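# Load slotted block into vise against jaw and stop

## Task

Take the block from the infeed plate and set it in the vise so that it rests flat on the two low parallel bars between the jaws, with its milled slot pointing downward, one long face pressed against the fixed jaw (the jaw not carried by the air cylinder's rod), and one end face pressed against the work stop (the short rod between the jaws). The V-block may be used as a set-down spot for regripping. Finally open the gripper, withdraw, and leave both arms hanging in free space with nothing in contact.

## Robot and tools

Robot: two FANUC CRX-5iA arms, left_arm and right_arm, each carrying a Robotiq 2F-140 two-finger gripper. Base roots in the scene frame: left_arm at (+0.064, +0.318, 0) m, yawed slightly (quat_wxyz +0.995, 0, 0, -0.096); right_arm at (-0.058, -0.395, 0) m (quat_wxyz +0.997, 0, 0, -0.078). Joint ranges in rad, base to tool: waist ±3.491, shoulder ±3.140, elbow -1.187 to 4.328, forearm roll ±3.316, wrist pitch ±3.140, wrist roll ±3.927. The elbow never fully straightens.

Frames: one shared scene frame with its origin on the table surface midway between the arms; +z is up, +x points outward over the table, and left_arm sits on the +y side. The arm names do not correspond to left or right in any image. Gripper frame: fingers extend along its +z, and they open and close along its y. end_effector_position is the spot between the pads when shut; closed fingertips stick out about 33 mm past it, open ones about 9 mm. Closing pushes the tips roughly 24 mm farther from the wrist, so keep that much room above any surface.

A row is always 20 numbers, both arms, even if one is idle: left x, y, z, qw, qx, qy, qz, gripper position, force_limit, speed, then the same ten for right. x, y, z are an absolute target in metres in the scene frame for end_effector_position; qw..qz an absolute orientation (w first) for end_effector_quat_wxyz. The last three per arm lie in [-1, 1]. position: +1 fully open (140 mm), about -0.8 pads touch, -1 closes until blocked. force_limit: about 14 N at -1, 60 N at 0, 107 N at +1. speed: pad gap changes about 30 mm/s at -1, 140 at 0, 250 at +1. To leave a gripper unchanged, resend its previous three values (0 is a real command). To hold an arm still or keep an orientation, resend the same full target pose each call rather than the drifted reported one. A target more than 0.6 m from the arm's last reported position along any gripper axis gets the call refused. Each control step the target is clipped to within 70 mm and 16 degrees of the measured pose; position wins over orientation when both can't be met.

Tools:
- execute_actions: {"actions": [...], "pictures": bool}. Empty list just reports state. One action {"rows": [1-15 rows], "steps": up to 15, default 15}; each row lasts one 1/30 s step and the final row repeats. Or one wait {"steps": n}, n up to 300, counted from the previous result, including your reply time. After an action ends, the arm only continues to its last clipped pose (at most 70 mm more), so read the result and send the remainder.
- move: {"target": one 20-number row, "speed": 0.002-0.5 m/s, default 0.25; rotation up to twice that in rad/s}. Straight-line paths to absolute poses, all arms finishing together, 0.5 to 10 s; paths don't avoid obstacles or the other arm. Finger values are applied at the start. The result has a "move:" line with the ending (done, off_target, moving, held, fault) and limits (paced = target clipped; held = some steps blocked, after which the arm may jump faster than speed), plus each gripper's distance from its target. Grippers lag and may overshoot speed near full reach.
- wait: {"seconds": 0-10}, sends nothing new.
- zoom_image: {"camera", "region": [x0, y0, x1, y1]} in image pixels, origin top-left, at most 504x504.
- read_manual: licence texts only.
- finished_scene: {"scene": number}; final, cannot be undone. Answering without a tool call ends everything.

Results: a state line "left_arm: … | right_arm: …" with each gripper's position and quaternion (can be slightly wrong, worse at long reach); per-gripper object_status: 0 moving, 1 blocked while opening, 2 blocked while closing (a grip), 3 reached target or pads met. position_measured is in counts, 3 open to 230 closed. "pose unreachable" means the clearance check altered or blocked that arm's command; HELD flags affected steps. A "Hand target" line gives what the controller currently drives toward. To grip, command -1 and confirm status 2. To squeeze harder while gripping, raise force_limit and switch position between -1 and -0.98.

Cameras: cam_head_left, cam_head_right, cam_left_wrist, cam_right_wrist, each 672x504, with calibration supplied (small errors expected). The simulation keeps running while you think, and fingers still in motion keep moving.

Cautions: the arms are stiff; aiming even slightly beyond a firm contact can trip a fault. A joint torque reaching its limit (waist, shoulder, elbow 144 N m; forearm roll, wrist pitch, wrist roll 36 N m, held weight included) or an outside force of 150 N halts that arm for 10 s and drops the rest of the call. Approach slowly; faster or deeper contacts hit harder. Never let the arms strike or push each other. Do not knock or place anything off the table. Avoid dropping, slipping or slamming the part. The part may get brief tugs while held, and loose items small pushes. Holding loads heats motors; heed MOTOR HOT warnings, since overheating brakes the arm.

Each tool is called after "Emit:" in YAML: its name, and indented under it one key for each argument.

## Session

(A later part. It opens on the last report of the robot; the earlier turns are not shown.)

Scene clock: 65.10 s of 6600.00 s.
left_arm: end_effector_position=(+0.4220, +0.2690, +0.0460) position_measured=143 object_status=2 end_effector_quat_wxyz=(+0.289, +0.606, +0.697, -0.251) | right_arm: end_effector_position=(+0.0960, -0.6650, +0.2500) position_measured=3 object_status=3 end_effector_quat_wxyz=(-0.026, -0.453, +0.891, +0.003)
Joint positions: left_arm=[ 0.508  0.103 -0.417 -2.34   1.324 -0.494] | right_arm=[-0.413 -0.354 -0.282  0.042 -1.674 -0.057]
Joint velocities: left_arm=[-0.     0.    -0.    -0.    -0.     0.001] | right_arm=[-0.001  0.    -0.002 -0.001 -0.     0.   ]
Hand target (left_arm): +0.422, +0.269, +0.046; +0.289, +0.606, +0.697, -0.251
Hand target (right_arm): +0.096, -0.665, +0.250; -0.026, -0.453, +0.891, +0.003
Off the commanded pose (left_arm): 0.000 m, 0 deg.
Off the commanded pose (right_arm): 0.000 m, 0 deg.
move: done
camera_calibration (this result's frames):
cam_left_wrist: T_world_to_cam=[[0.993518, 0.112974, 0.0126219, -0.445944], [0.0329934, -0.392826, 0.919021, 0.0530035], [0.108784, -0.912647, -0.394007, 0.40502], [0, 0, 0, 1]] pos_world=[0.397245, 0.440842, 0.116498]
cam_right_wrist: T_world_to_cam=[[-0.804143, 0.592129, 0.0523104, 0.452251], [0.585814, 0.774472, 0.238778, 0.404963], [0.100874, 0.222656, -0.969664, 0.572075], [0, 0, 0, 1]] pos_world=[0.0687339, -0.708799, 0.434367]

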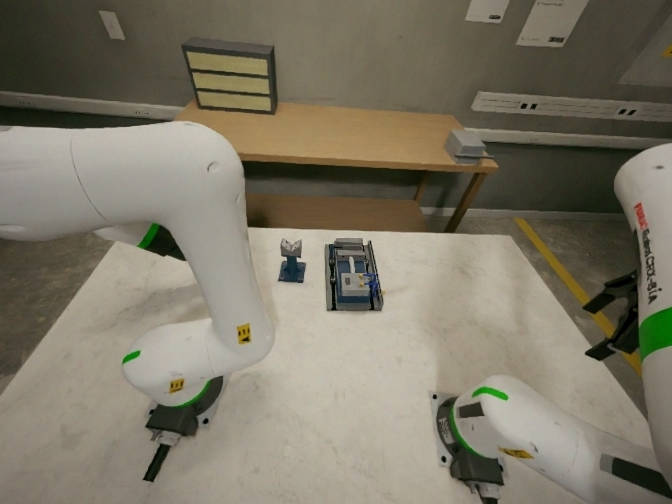

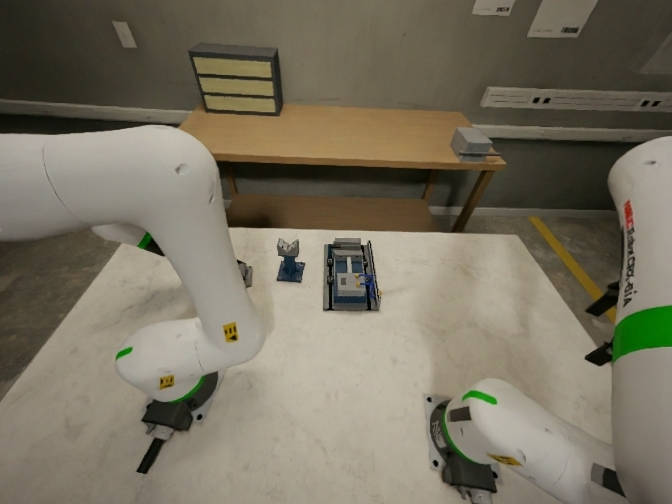

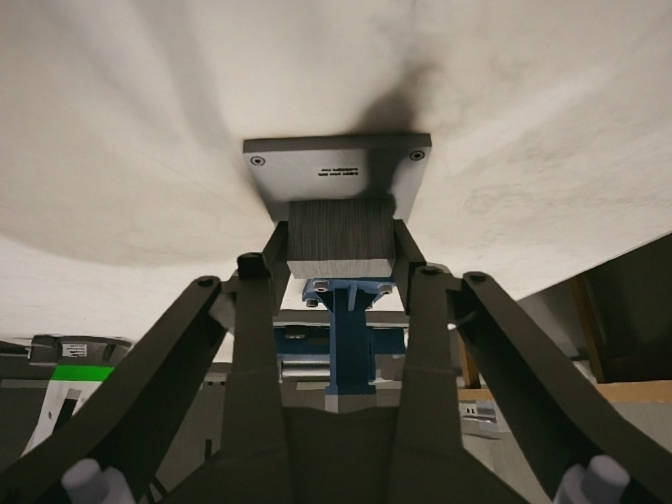

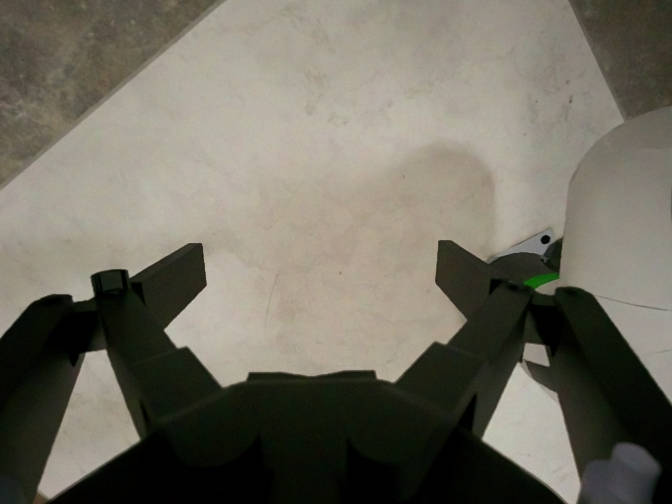

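Emit:
move:
  target: [0.42,0.3,0.13,0.289,0.606,0.697,-0.251,-1,0,-0.3,0.096,-0.665,0.25,-0.026,-0.453,0.891,0.003,1,0,0]

Emit:
move:
  target: [0.42,0.35,0.13,0,0,0.924,-0.383,-1,0,-0.3,0.096,-0.665,0.25,-0.026,-0.453,0.891,0.003,1,0,0]
  speed: 0.5

Emit:
move:
  target: [0.42,0.39,0.05,0.271,0.653,-0.653,0.271,-1,0,-0.3,0.096,-0.665,0.25,-0.026,-0.453,0.891,0.003,1,0,0]
  speed: 0.5

Scene clock: 74.97 s of 6600.00 s.
left_arm: end_effector_position=(+0.4201, +0.3000, +0.1298) position_measured=143 object_status=2 end_effector_quat_wxyz=(+0.289, +0.606, +0.697, -0.251) | right_arm: end_effector_position=(+0.0960, -0.6650, +0.2500) position_measured=3 object_status=3 end_effector_quat_wxyz=(-0.026, -0.453, +0.891, +0.003)
Joint positions: left_arm=[ 0.577  0.    -0.302 -2.384  1.524 -0.383] | right_arm=[-0.413 -0.354 -0.282  0.042 -1.674 -0.057]
Joint velocities: left_arm=[ 0.  0.  0. -0. -0. -0.] | right_arm=[ 0.    -0.002  0.002 -0.    -0.    -0.   ]
Hand target (left_arm): +0.420, +0.300, +0.130; +0.289, +0.606, +0.697, -0.251
Hand target (right_arm): +0.096, -0.665, +0.250; -0.026, -0.453, +0.891, +0.003
Off the commanded pose (left_arm): 0.000 m, 0 deg.
Off the commanded pose (right_arm): 0.000 m, 0 deg.
After step 90, 6.07 s passed at rest.
move: done
camera_calibration (this result's frames):
cam_left_wrist: T_world_to_cam=[[0.993489, 0.11326, 0.0122892, -0.448662], [0.0334377, -0.393014, 0.918924, -0.0118239], [0.108907, -0.912531, -0.394242, 0.466472], [0, 0, 0, 1]] pos_world=[0.395334, 0.471839, 0.200282]
cam_right_wrist: T_world_to_cam=[[-0.804143, 0.592129, 0.0523114, 0.452251], [0.585814, 0.774472, 0.238778, 0.404963], [0.100874, 0.222656, -0.969664, 0.572075], [0, 0, 0, 1]] pos_world=[0.0687342, -0.7088, 0.434367]

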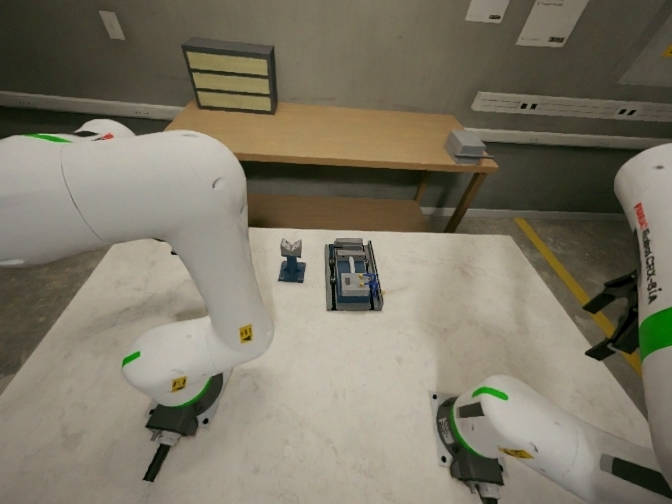

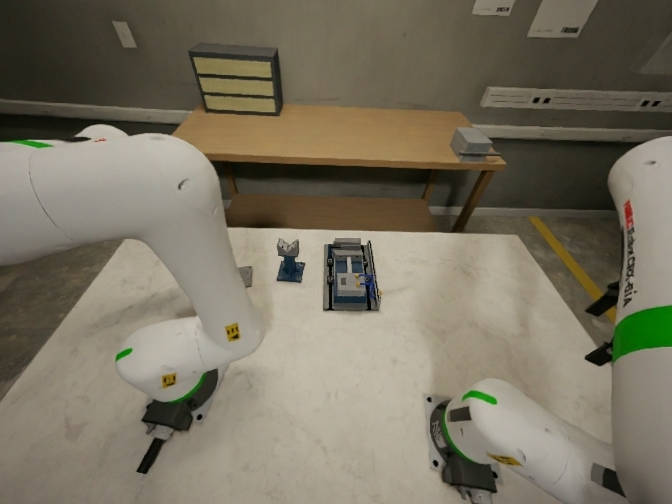

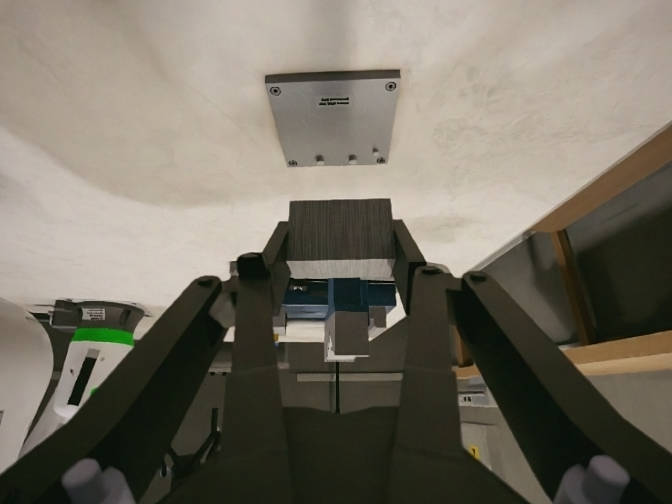

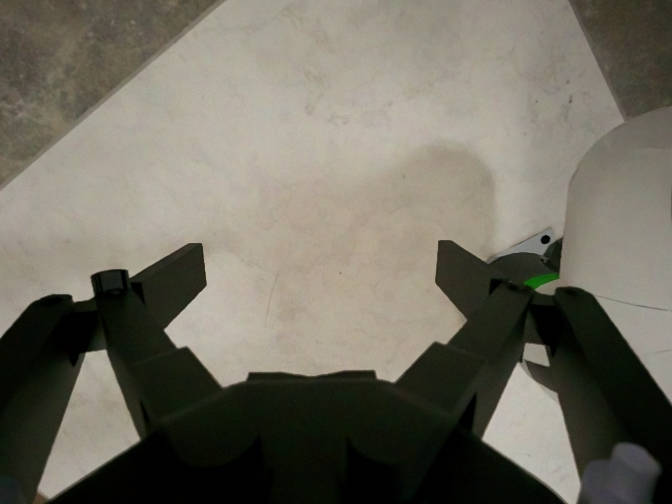

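Scene clock: 76.97 s of 6600.00 s.
left_arm: end_effector_position=(+0.4200, +0.3500, +0.1303) position_measured=143 object_status=2 end_effector_quat_wxyz=(+0.000, -0.000, +0.924, -0.383) | right_arm: end_effector_position=(+0.0960, -0.6650, +0.2500) position_measured=3 object_status=3 end_effector_quat_wxyz=(-0.026, -0.453, +0.891, +0.003)
Joint positions: left_arm=[ 0.645  0.144 -0.161 -2.449  1.653  1.037] | right_arm=[-0.413 -0.354 -0.282  0.042 -1.674 -0.057]
Joint velocities: left_arm=[-0.001 -0.    -0.    -0.    -0.001  0.001] | right_arm=[ 0.     0.001 -0.     0.     0.    -0.   ]
Hand target (left_arm): +0.420, +0.350, +0.130; -0.000, -0.000, +0.924, -0.383
Hand target (right_arm): +0.096, -0.665, +0.250; -0.026, -0.453, +0.891, +0.003
Off the commanded pose (left_arm): 0.000 m, 0 deg.
Off the commanded pose (right_arm): 0.000 m, 0 deg.
move: done
camera_calibration (this result's frames):
cam_left_wrist: T_world_to_cam=[[0.0269812, 0.699447, -0.714175, -0.158815], [0.928288, 0.247536, 0.277502, -0.50916], [0.370882, -0.670447, -0.642609, 0.349892], [0, 0, 0, 1]] pos_world=[0.347163, 0.471702, 0.252715]
cam_right_wrist: T_world_to_cam=[[-0.804143, 0.592129, 0.0523113, 0.452251], [0.585814, 0.774472, 0.238778, 0.404963], [0.100874, 0.222656, -0.969664, 0.572075], [0, 0, 0, 1]] pos_world=[0.0687342, -0.7088, 0.434367]

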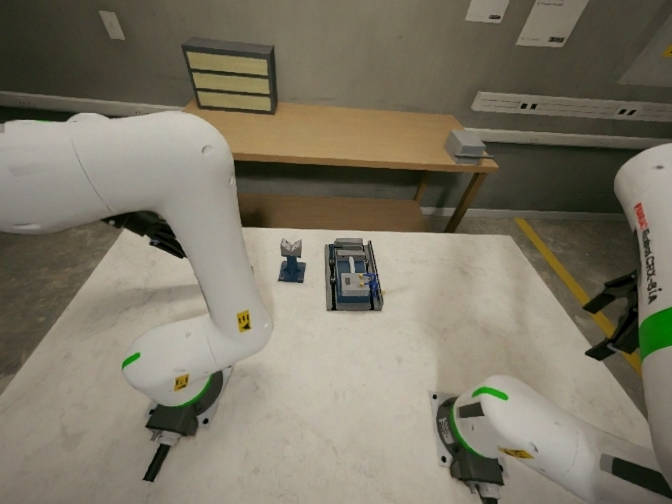

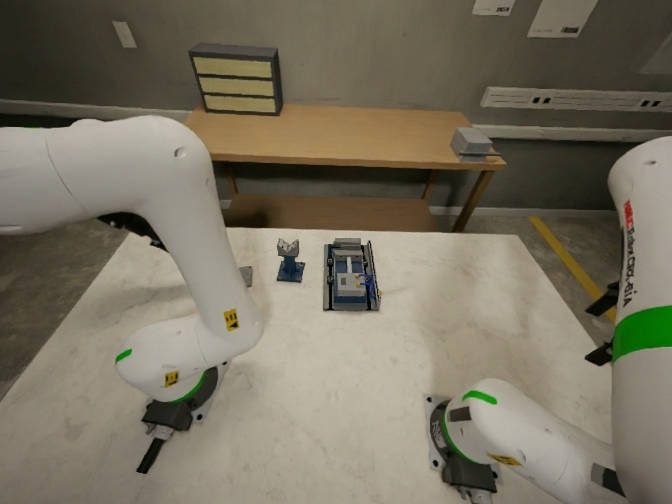

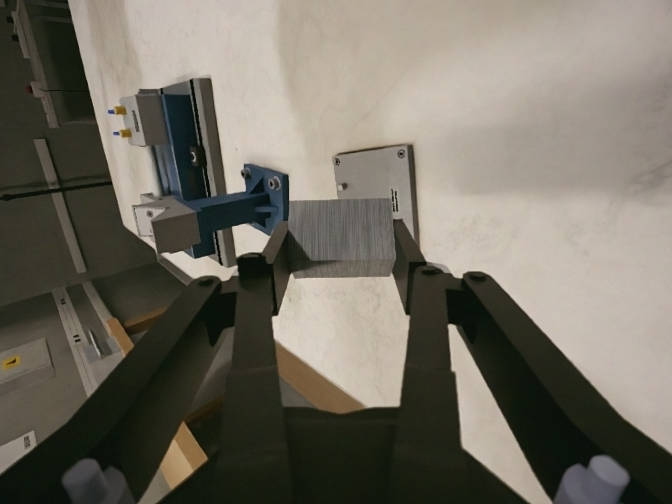

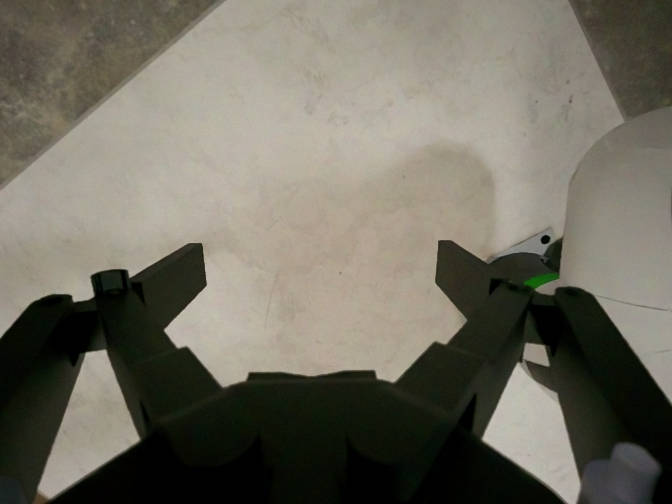

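Scene clock: 79.03 s of 6600.00 s.
left_arm: end_effector_position=(+0.4200, +0.3898, +0.0503) position_measured=143 object_status=2 end_effector_quat_wxyz=(+0.271, +0.653, -0.653, +0.271) | right_arm: end_effector_position=(+0.0960, -0.6650, +0.2500) position_measured=3 object_status=3 end_effector_quat_wxyz=(-0.026, -0.453, +0.891, +0.003)
Joint positions: left_arm=[ 0.717  0.318 -0.171 -2.481  1.552  2.441] | right_arm=[-0.413 -0.354 -0.282  0.042 -1.674 -0.057]
Joint velocities: left_arm=[-0.001 -0.    -0.001 -0.     0.     0.001] | right_arm=[ 0.     0.001 -0.001 -0.     0.     0.   ]
Hand target (left_arm): +0.420, +0.390, +0.050; +0.271, +0.653, -0.653, +0.271
Hand target (right_arm): +0.096, -0.665, +0.250; -0.026, -0.453, +0.891, +0.003
Off the commanded pose (left_arm): 0.000 m, 0 deg.
Off the commanded pose (right_arm): 0.000 m, 0 deg.
move: done
camera_calibration (this result's frames):
cam_left_wrist: T_world_to_cam=[[-0.999575, 0.0120952, -0.0265294, 0.420725], [0.0216128, 0.918104, -0.395751, -0.343481], [0.0195701, -0.396156, -0.917975, 0.379709], [0, 0, 0, 1]] pos_world=[0.420539, 0.460687, 0.223792]
cam_right_wrist: T_world_to_cam=[[-0.804143, 0.592129, 0.0523116, 0.452251], [0.585814, 0.774472, 0.238778, 0.404963], [0.100873, 0.222657, -0.969664, 0.572075], [0, 0, 0, 1]] pos_world=[0.0687342, -0.7088, 0.434367]

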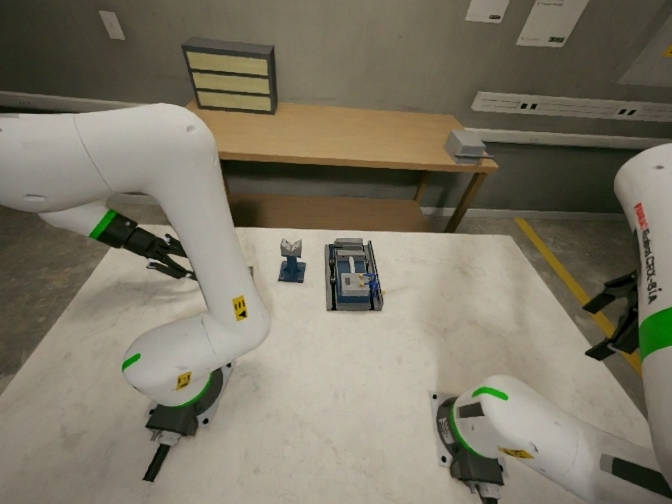

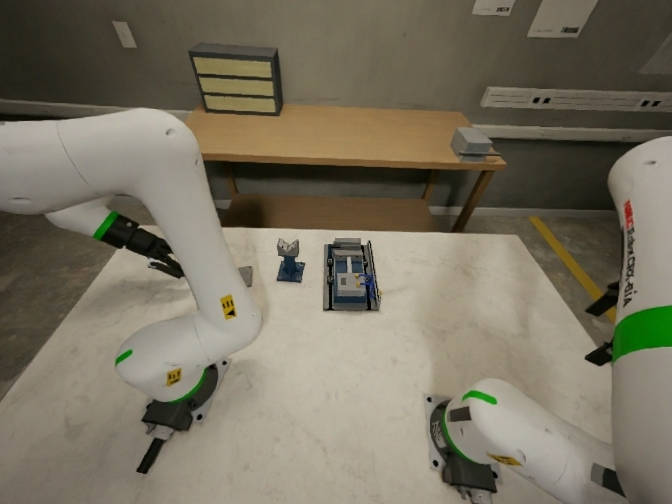

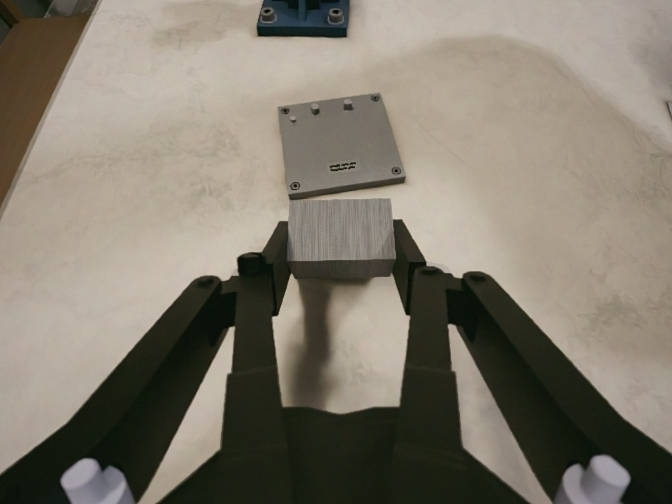

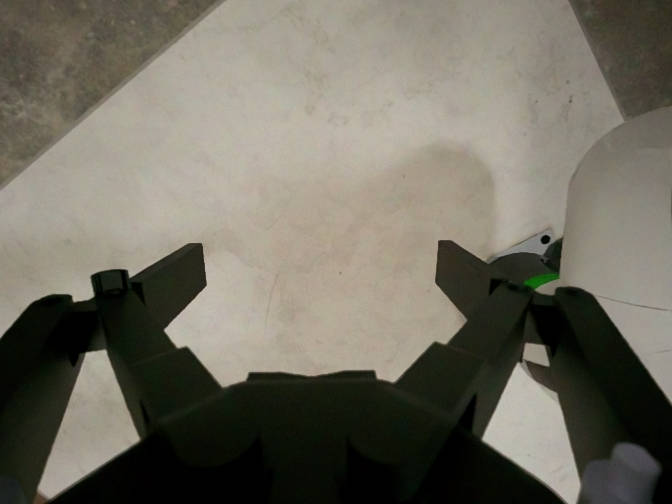

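Emit:
move:
  target: [0.42,0.39,0.032,0.271,0.653,-0.653,0.271,-1,0,-0.3,0.096,-0.665,0.25,-0.026,-0.453,0.891,0.003,1,0,0]
  speed: 0.02

Emit:
move:
  target: [0.42,0.39,0.032,0.271,0.653,-0.653,0.271,0.4,0,-0.3,0.096,-0.665,0.25,-0.026,-0.453,0.891,0.003,1,0,0]

Emit:
move:
  target: [0.42,0.39,0.1,0.271,0.653,-0.653,0.271,0.4,0,-0.3,0.096,-0.665,0.25,-0.026,-0.453,0.891,0.003,1,0,0]

Emit:
move:
  target: [0.42,0.372,0.1,0,0,1,0,0.2,0,-0.3,0.096,-0.665,0.25,-0.026,-0.453,0.891,0.003,1,0,0]
  speed: 0.35

Scene clock: 84.43 s of 6600.00 s.
left_arm: end_effector_position=(+0.4200, +0.3900, +0.0321) position_measured=143 object_status=2 end_effector_quat_wxyz=(+0.271, +0.653, -0.653, +0.271) | right_arm: end_effector_position=(+0.0960, -0.6650, +0.2500) position_measured=3 object_status=3 end_effector_quat_wxyz=(-0.026, -0.453, +0.891, +0.003)
Joint positions: left_arm=[ 0.717  0.348 -0.183 -2.481  1.519  2.415] | right_arm=[-0.413 -0.354 -0.282  0.042 -1.674 -0.057]
Joint velocities: left_arm=[ 0.     0.    -0.001  0.    -0.001  0.   ] | right_arm=[ 0.     0.     0.001  0.    -0.     0.   ]
Hand target (left_arm): +0.420, +0.390, +0.032; +0.271, +0.653, -0.653, +0.271
Hand target (right_arm): +0.096, -0.665, +0.250; -0.026, -0.453, +0.891, +0.003
Off the commanded pose (left_arm): 0.000 m, 0 deg.
Off the commanded pose (right_arm): 0.000 m, 0 deg.
After step 90, 1.27 s passed at rest.
move: done
camera_calibration (this result's frames):
cam_left_wrist: T_world_to_cam=[[-0.999579, 0.012155, -0.0263349, 0.420186], [0.0215809, 0.918304, -0.395286, -0.350955], [0.0193787, -0.395688, -0.91818, 0.362913], [0, 0, 0, 1]] pos_world=[0.42055, 0.460777, 0.205558]
cam_right_wrist: T_world_to_cam=[[-0.804143, 0.592129, 0.0523114, 0.452251], [0.585814, 0.774472, 0.238778, 0.404963], [0.100874, 0.222656, -0.969664, 0.572075], [0, 0, 0, 1]] pos_world=[0.0687342, -0.7088, 0.434367]

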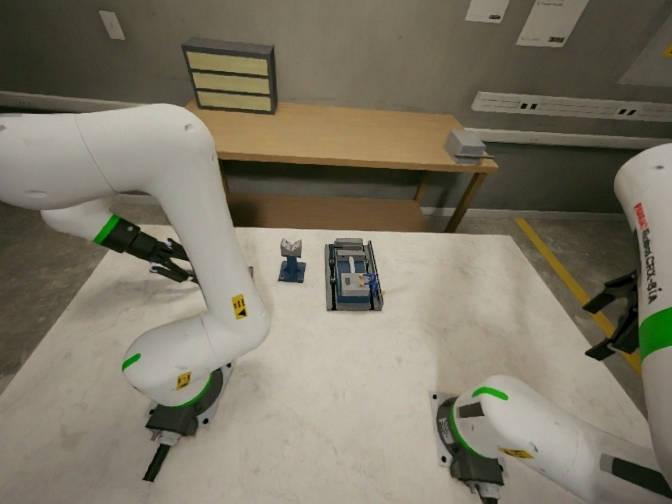

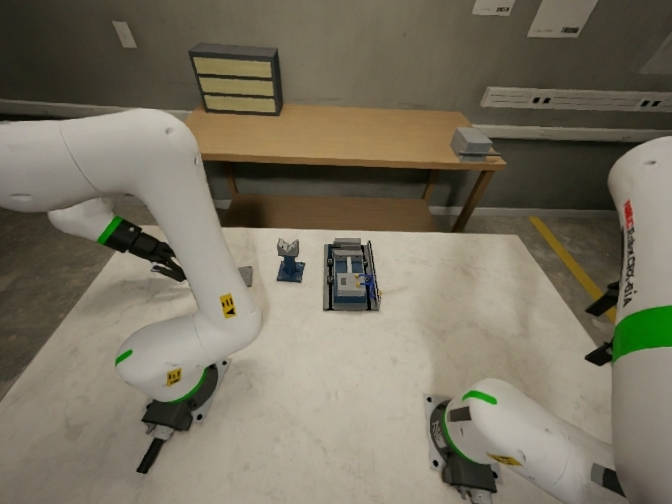

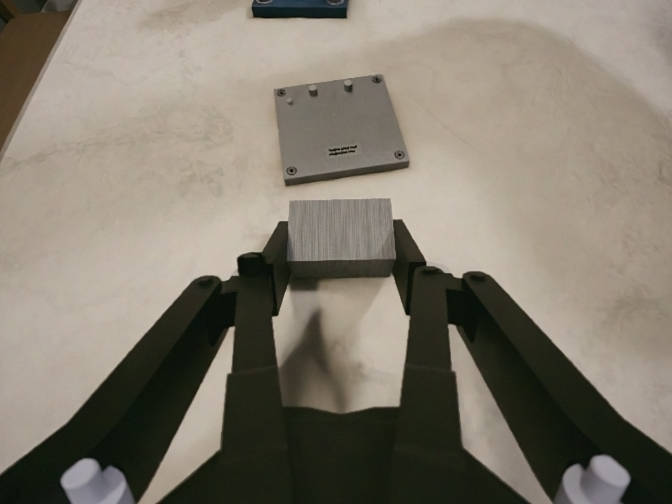

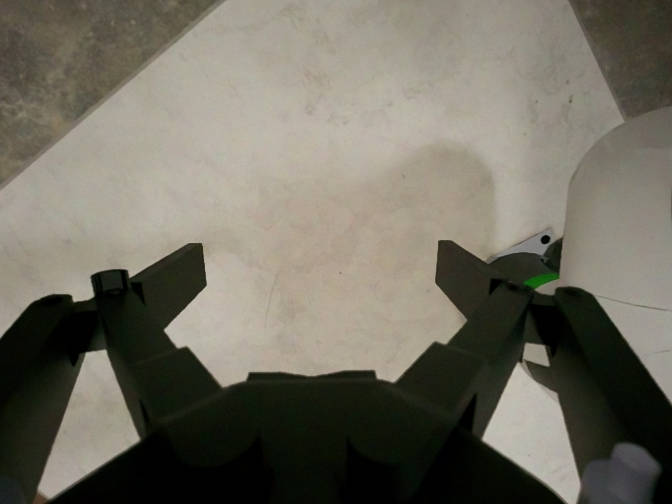

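Scene clock: 85.13 s of 6600.00 s.
left_arm: end_effector_position=(+0.4200, +0.3900, +0.0320) position_measured=78 object_status=3 end_effector_quat_wxyz=(+0.271, +0.653, -0.653, +0.271) | right_arm: end_effector_position=(+0.0960, -0.6650, +0.2500) position_measured=3 object_status=3 end_effector_quat_wxyz=(-0.026, -0.453, +0.891, +0.003)
Joint positions: left_arm=[ 0.717  0.349 -0.183 -2.481  1.519  2.415] | right_arm=[-0.413 -0.354 -0.282  0.042 -1.674 -0.057]
Joint velocities: left_arm=[-0.     0.    -0.    -0.     0.001  0.   ] | right_arm=[ 0.     0.001  0.002  0.    -0.001  0.   ]
Hand target (left_arm): +0.420, +0.390, +0.032; +0.271, +0.653, -0.653, +0.271
Hand target (right_arm): +0.096, -0.665, +0.250; -0.026, -0.453, +0.891, +0.003
Off the commanded pose (left_arm): 0.000 m, 0 deg.
Off the commanded pose (right_arm): 0.000 m, 0 deg.
move: done
camera_calibration (this result's frames):
cam_left_wrist: T_world_to_cam=[[-0.999581, 0.0121196, -0.0262862, 0.420198], [0.021528, 0.918328, -0.395234, -0.350989], [0.0193493, -0.395634, -0.918204, 0.362856], [0, 0, 0, 1]] pos_world=[0.420557, 0.460789, 0.205499]
cam_right_wrist: T_world_to_cam=[[-0.804143, 0.592129, 0.0523116, 0.452251], [0.585814, 0.774472, 0.238778, 0.404963], [0.100873, 0.222657, -0.969664, 0.572075], [0, 0, 0, 1]] pos_world=[0.0687342, -0.7088, 0.434367]

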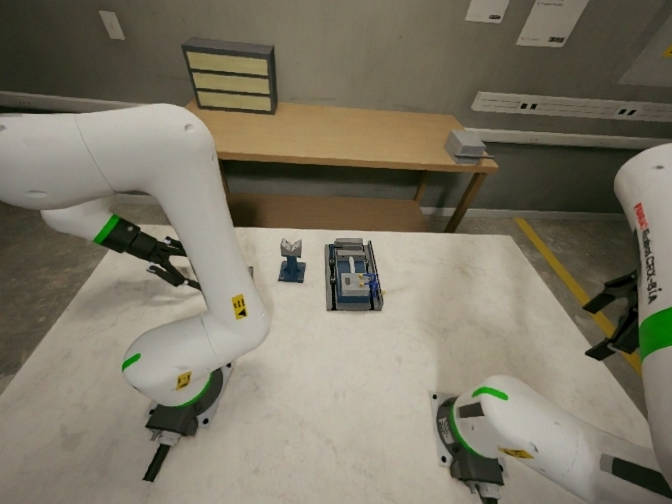

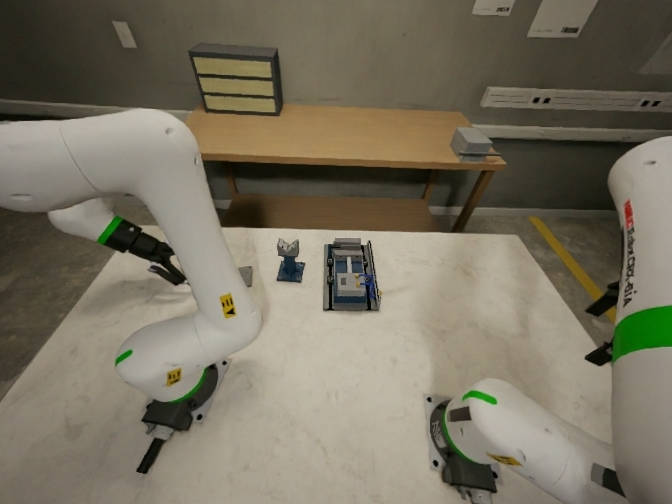

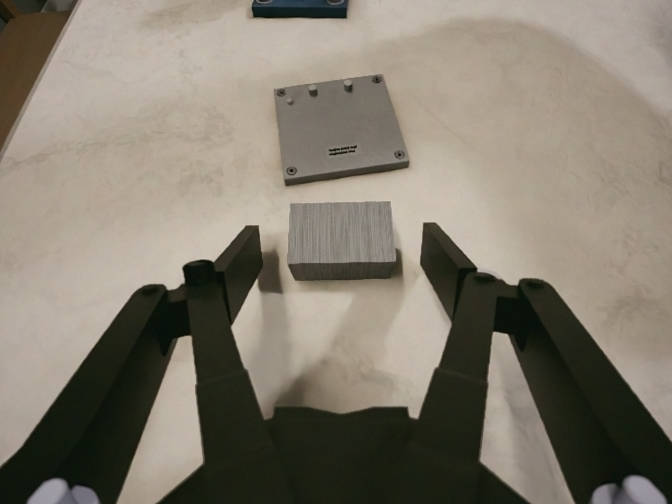

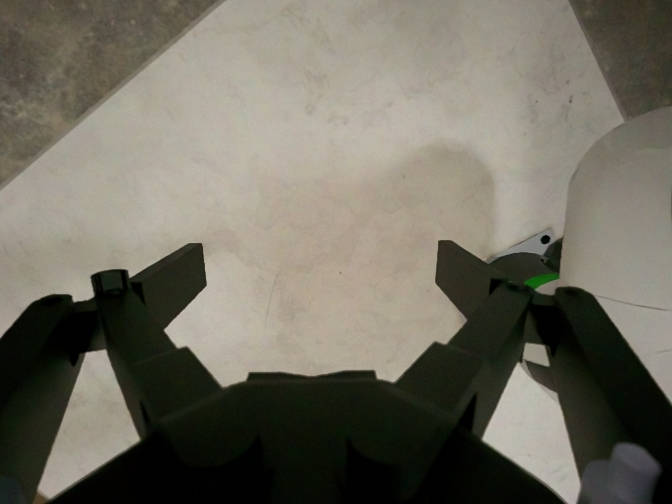

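Scene clock: 85.90 s of 6600.00 s.
left_arm: end_effector_position=(+0.4200, +0.3900, +0.0998) position_measured=78 object_status=3 end_effector_quat_wxyz=(+0.271, +0.653, -0.653, +0.271) | right_arm: end_effector_position=(+0.0960, -0.6650, +0.2500) position_measured=3 object_status=3 end_effector_quat_wxyz=(-0.026, -0.453, +0.891, +0.003)
Joint positions: left_arm=[ 0.717  0.244 -0.129 -2.48   1.643  2.512] | right_arm=[-0.413 -0.354 -0.282  0.042 -1.674 -0.057]
Joint velocities: left_arm=[ 0.002 -0.001  0.     0.     0.002  0.   ] | right_arm=[-0. -0.  0. -0.  0. -0.]
Hand target (left_arm): +0.420, +0.390, +0.100; +0.271, +0.653, -0.653, +0.271
Hand target (right_arm): +0.096, -0.665, +0.250; -0.026, -0.453, +0.891, +0.003
Off the commanded pose (left_arm): 0.000 m, 0 deg.
Off the commanded pose (right_arm): 0.000 m, 0 deg.
move: done
camera_calibration (this result's frames):
cam_left_wrist: T_world_to_cam=[[-0.999586, 0.0122214, -0.0260406, 0.42192], [0.0215197, 0.918423, -0.395013, -0.324282], [0.0190887, -0.39541, -0.918306, 0.425126], [0, 0, 0, 1]] pos_world=[0.420609, 0.46077, 0.273287]
cam_right_wrist: T_world_to_cam=[[-0.804143, 0.592129, 0.0523115, 0.452251], [0.585814, 0.774472, 0.238778, 0.404963], [0.100873, 0.222656, -0.969664, 0.572075], [0, 0, 0, 1]] pos_world=[0.0687342, -0.7088, 0.434367]

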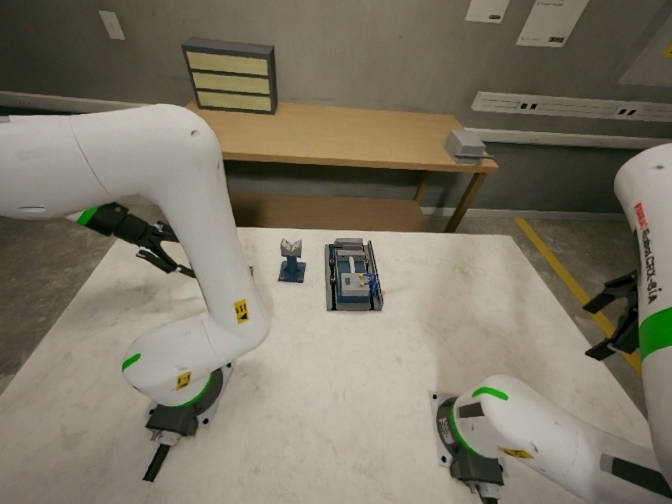

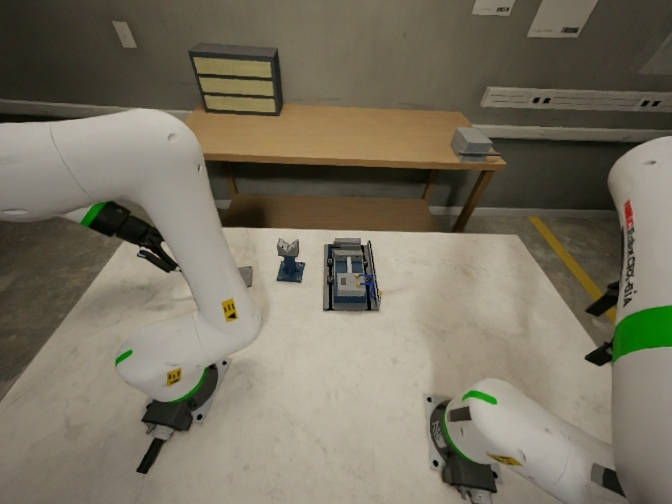

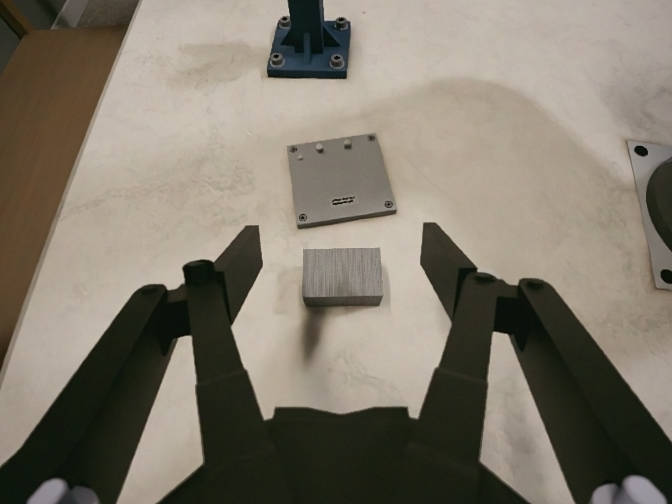

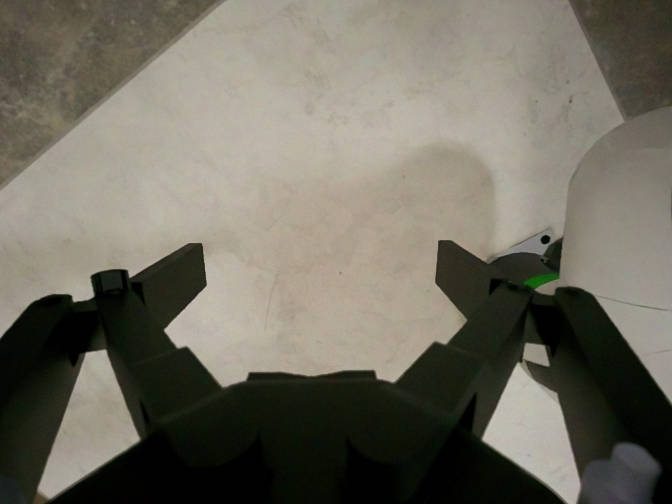

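Scene clock: 88.77 s of 6600.00 s.
left_arm: end_effector_position=(+0.4201, +0.3737, +0.0994) position_measured=104 object_status=3 end_effector_quat_wxyz=(+0.001, -0.001, +1.000, +0.002) | right_arm: end_effector_position=(+0.0960, -0.6650, +0.2500) position_measured=3 object_status=3 end_effector_quat_wxyz=(-0.026, -0.453, +0.891, +0.003)
Joint positions: left_arm=[-0.026 -0.181 -0.495 -3.145  1.256  1.793] | right_arm=[-0.413 -0.354 -0.282  0.042 -1.674 -0.057]
Joint velocities: left_arm=[-0.    -0.    -0.    -0.    -0.001  0.004] | right_arm=[-0.    -0.    -0.002 -0.001 -0.001 -0.   ]
Hand target (left_arm): +0.420, +0.374, +0.099; +0.001, -0.001, +1.000, +0.002
Hand target (right_arm): +0.096, -0.665, +0.250; -0.026, -0.453, +0.891, +0.003
Off the commanded pose (left_arm): 0.002 m, 0 deg.
Off the commanded pose (right_arm): 0.000 m, 0 deg.
move: done
camera_calibration (this result's frames):
cam_left_wrist: T_world_to_cam=[[0.0249358, 0.999667, -0.00656877, -0.379117], [0.927737, -0.0206928, 0.37266, -0.415497], [0.372401, -0.0153867, -0.927945, 0.1288], [0, 0, 0, 1]] pos_world=[0.34696, 0.372375, 0.271868]
cam_right_wrist: T_world_to_cam=[[-0.804143, 0.592129, 0.0523112, 0.452251], [0.585814, 0.774472, 0.238778, 0.404963], [0.100874, 0.222656, -0.969664, 0.572075], [0, 0, 0, 1]] pos_world=[0.0687342, -0.7088, 0.434367]

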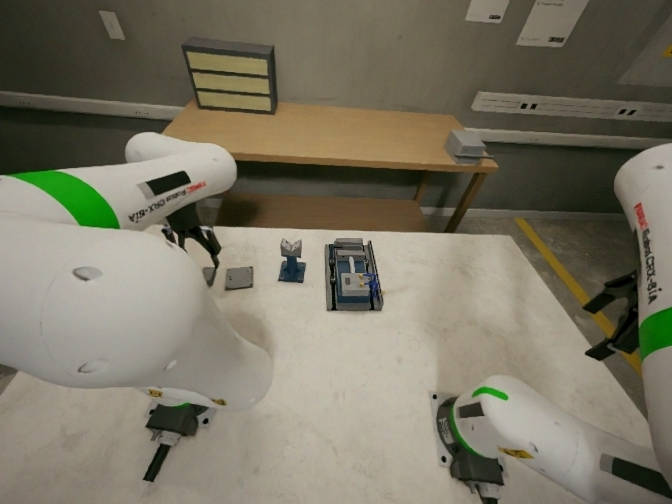

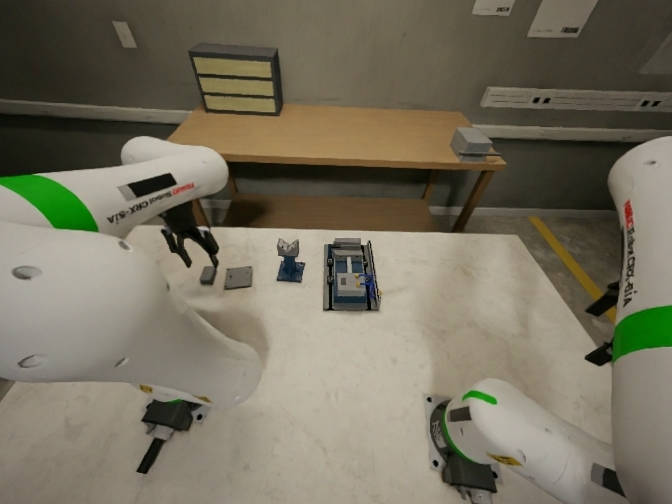

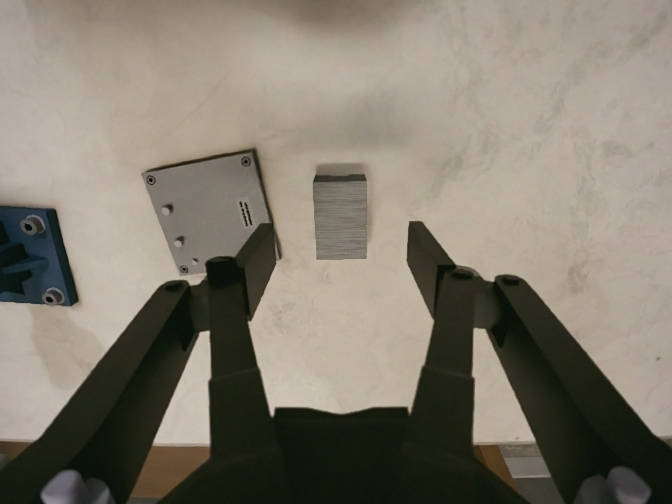

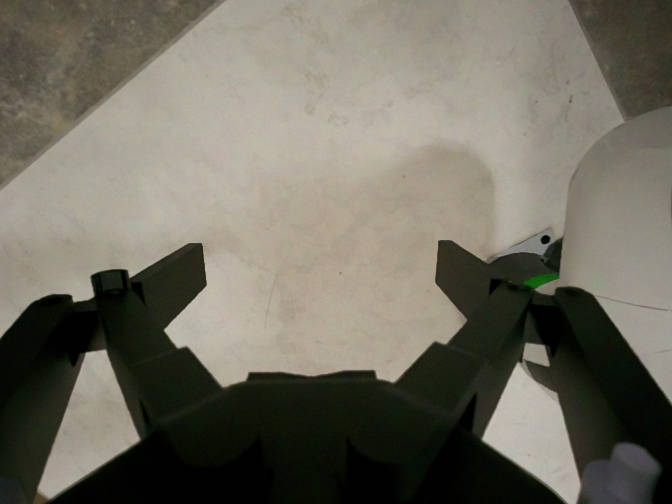

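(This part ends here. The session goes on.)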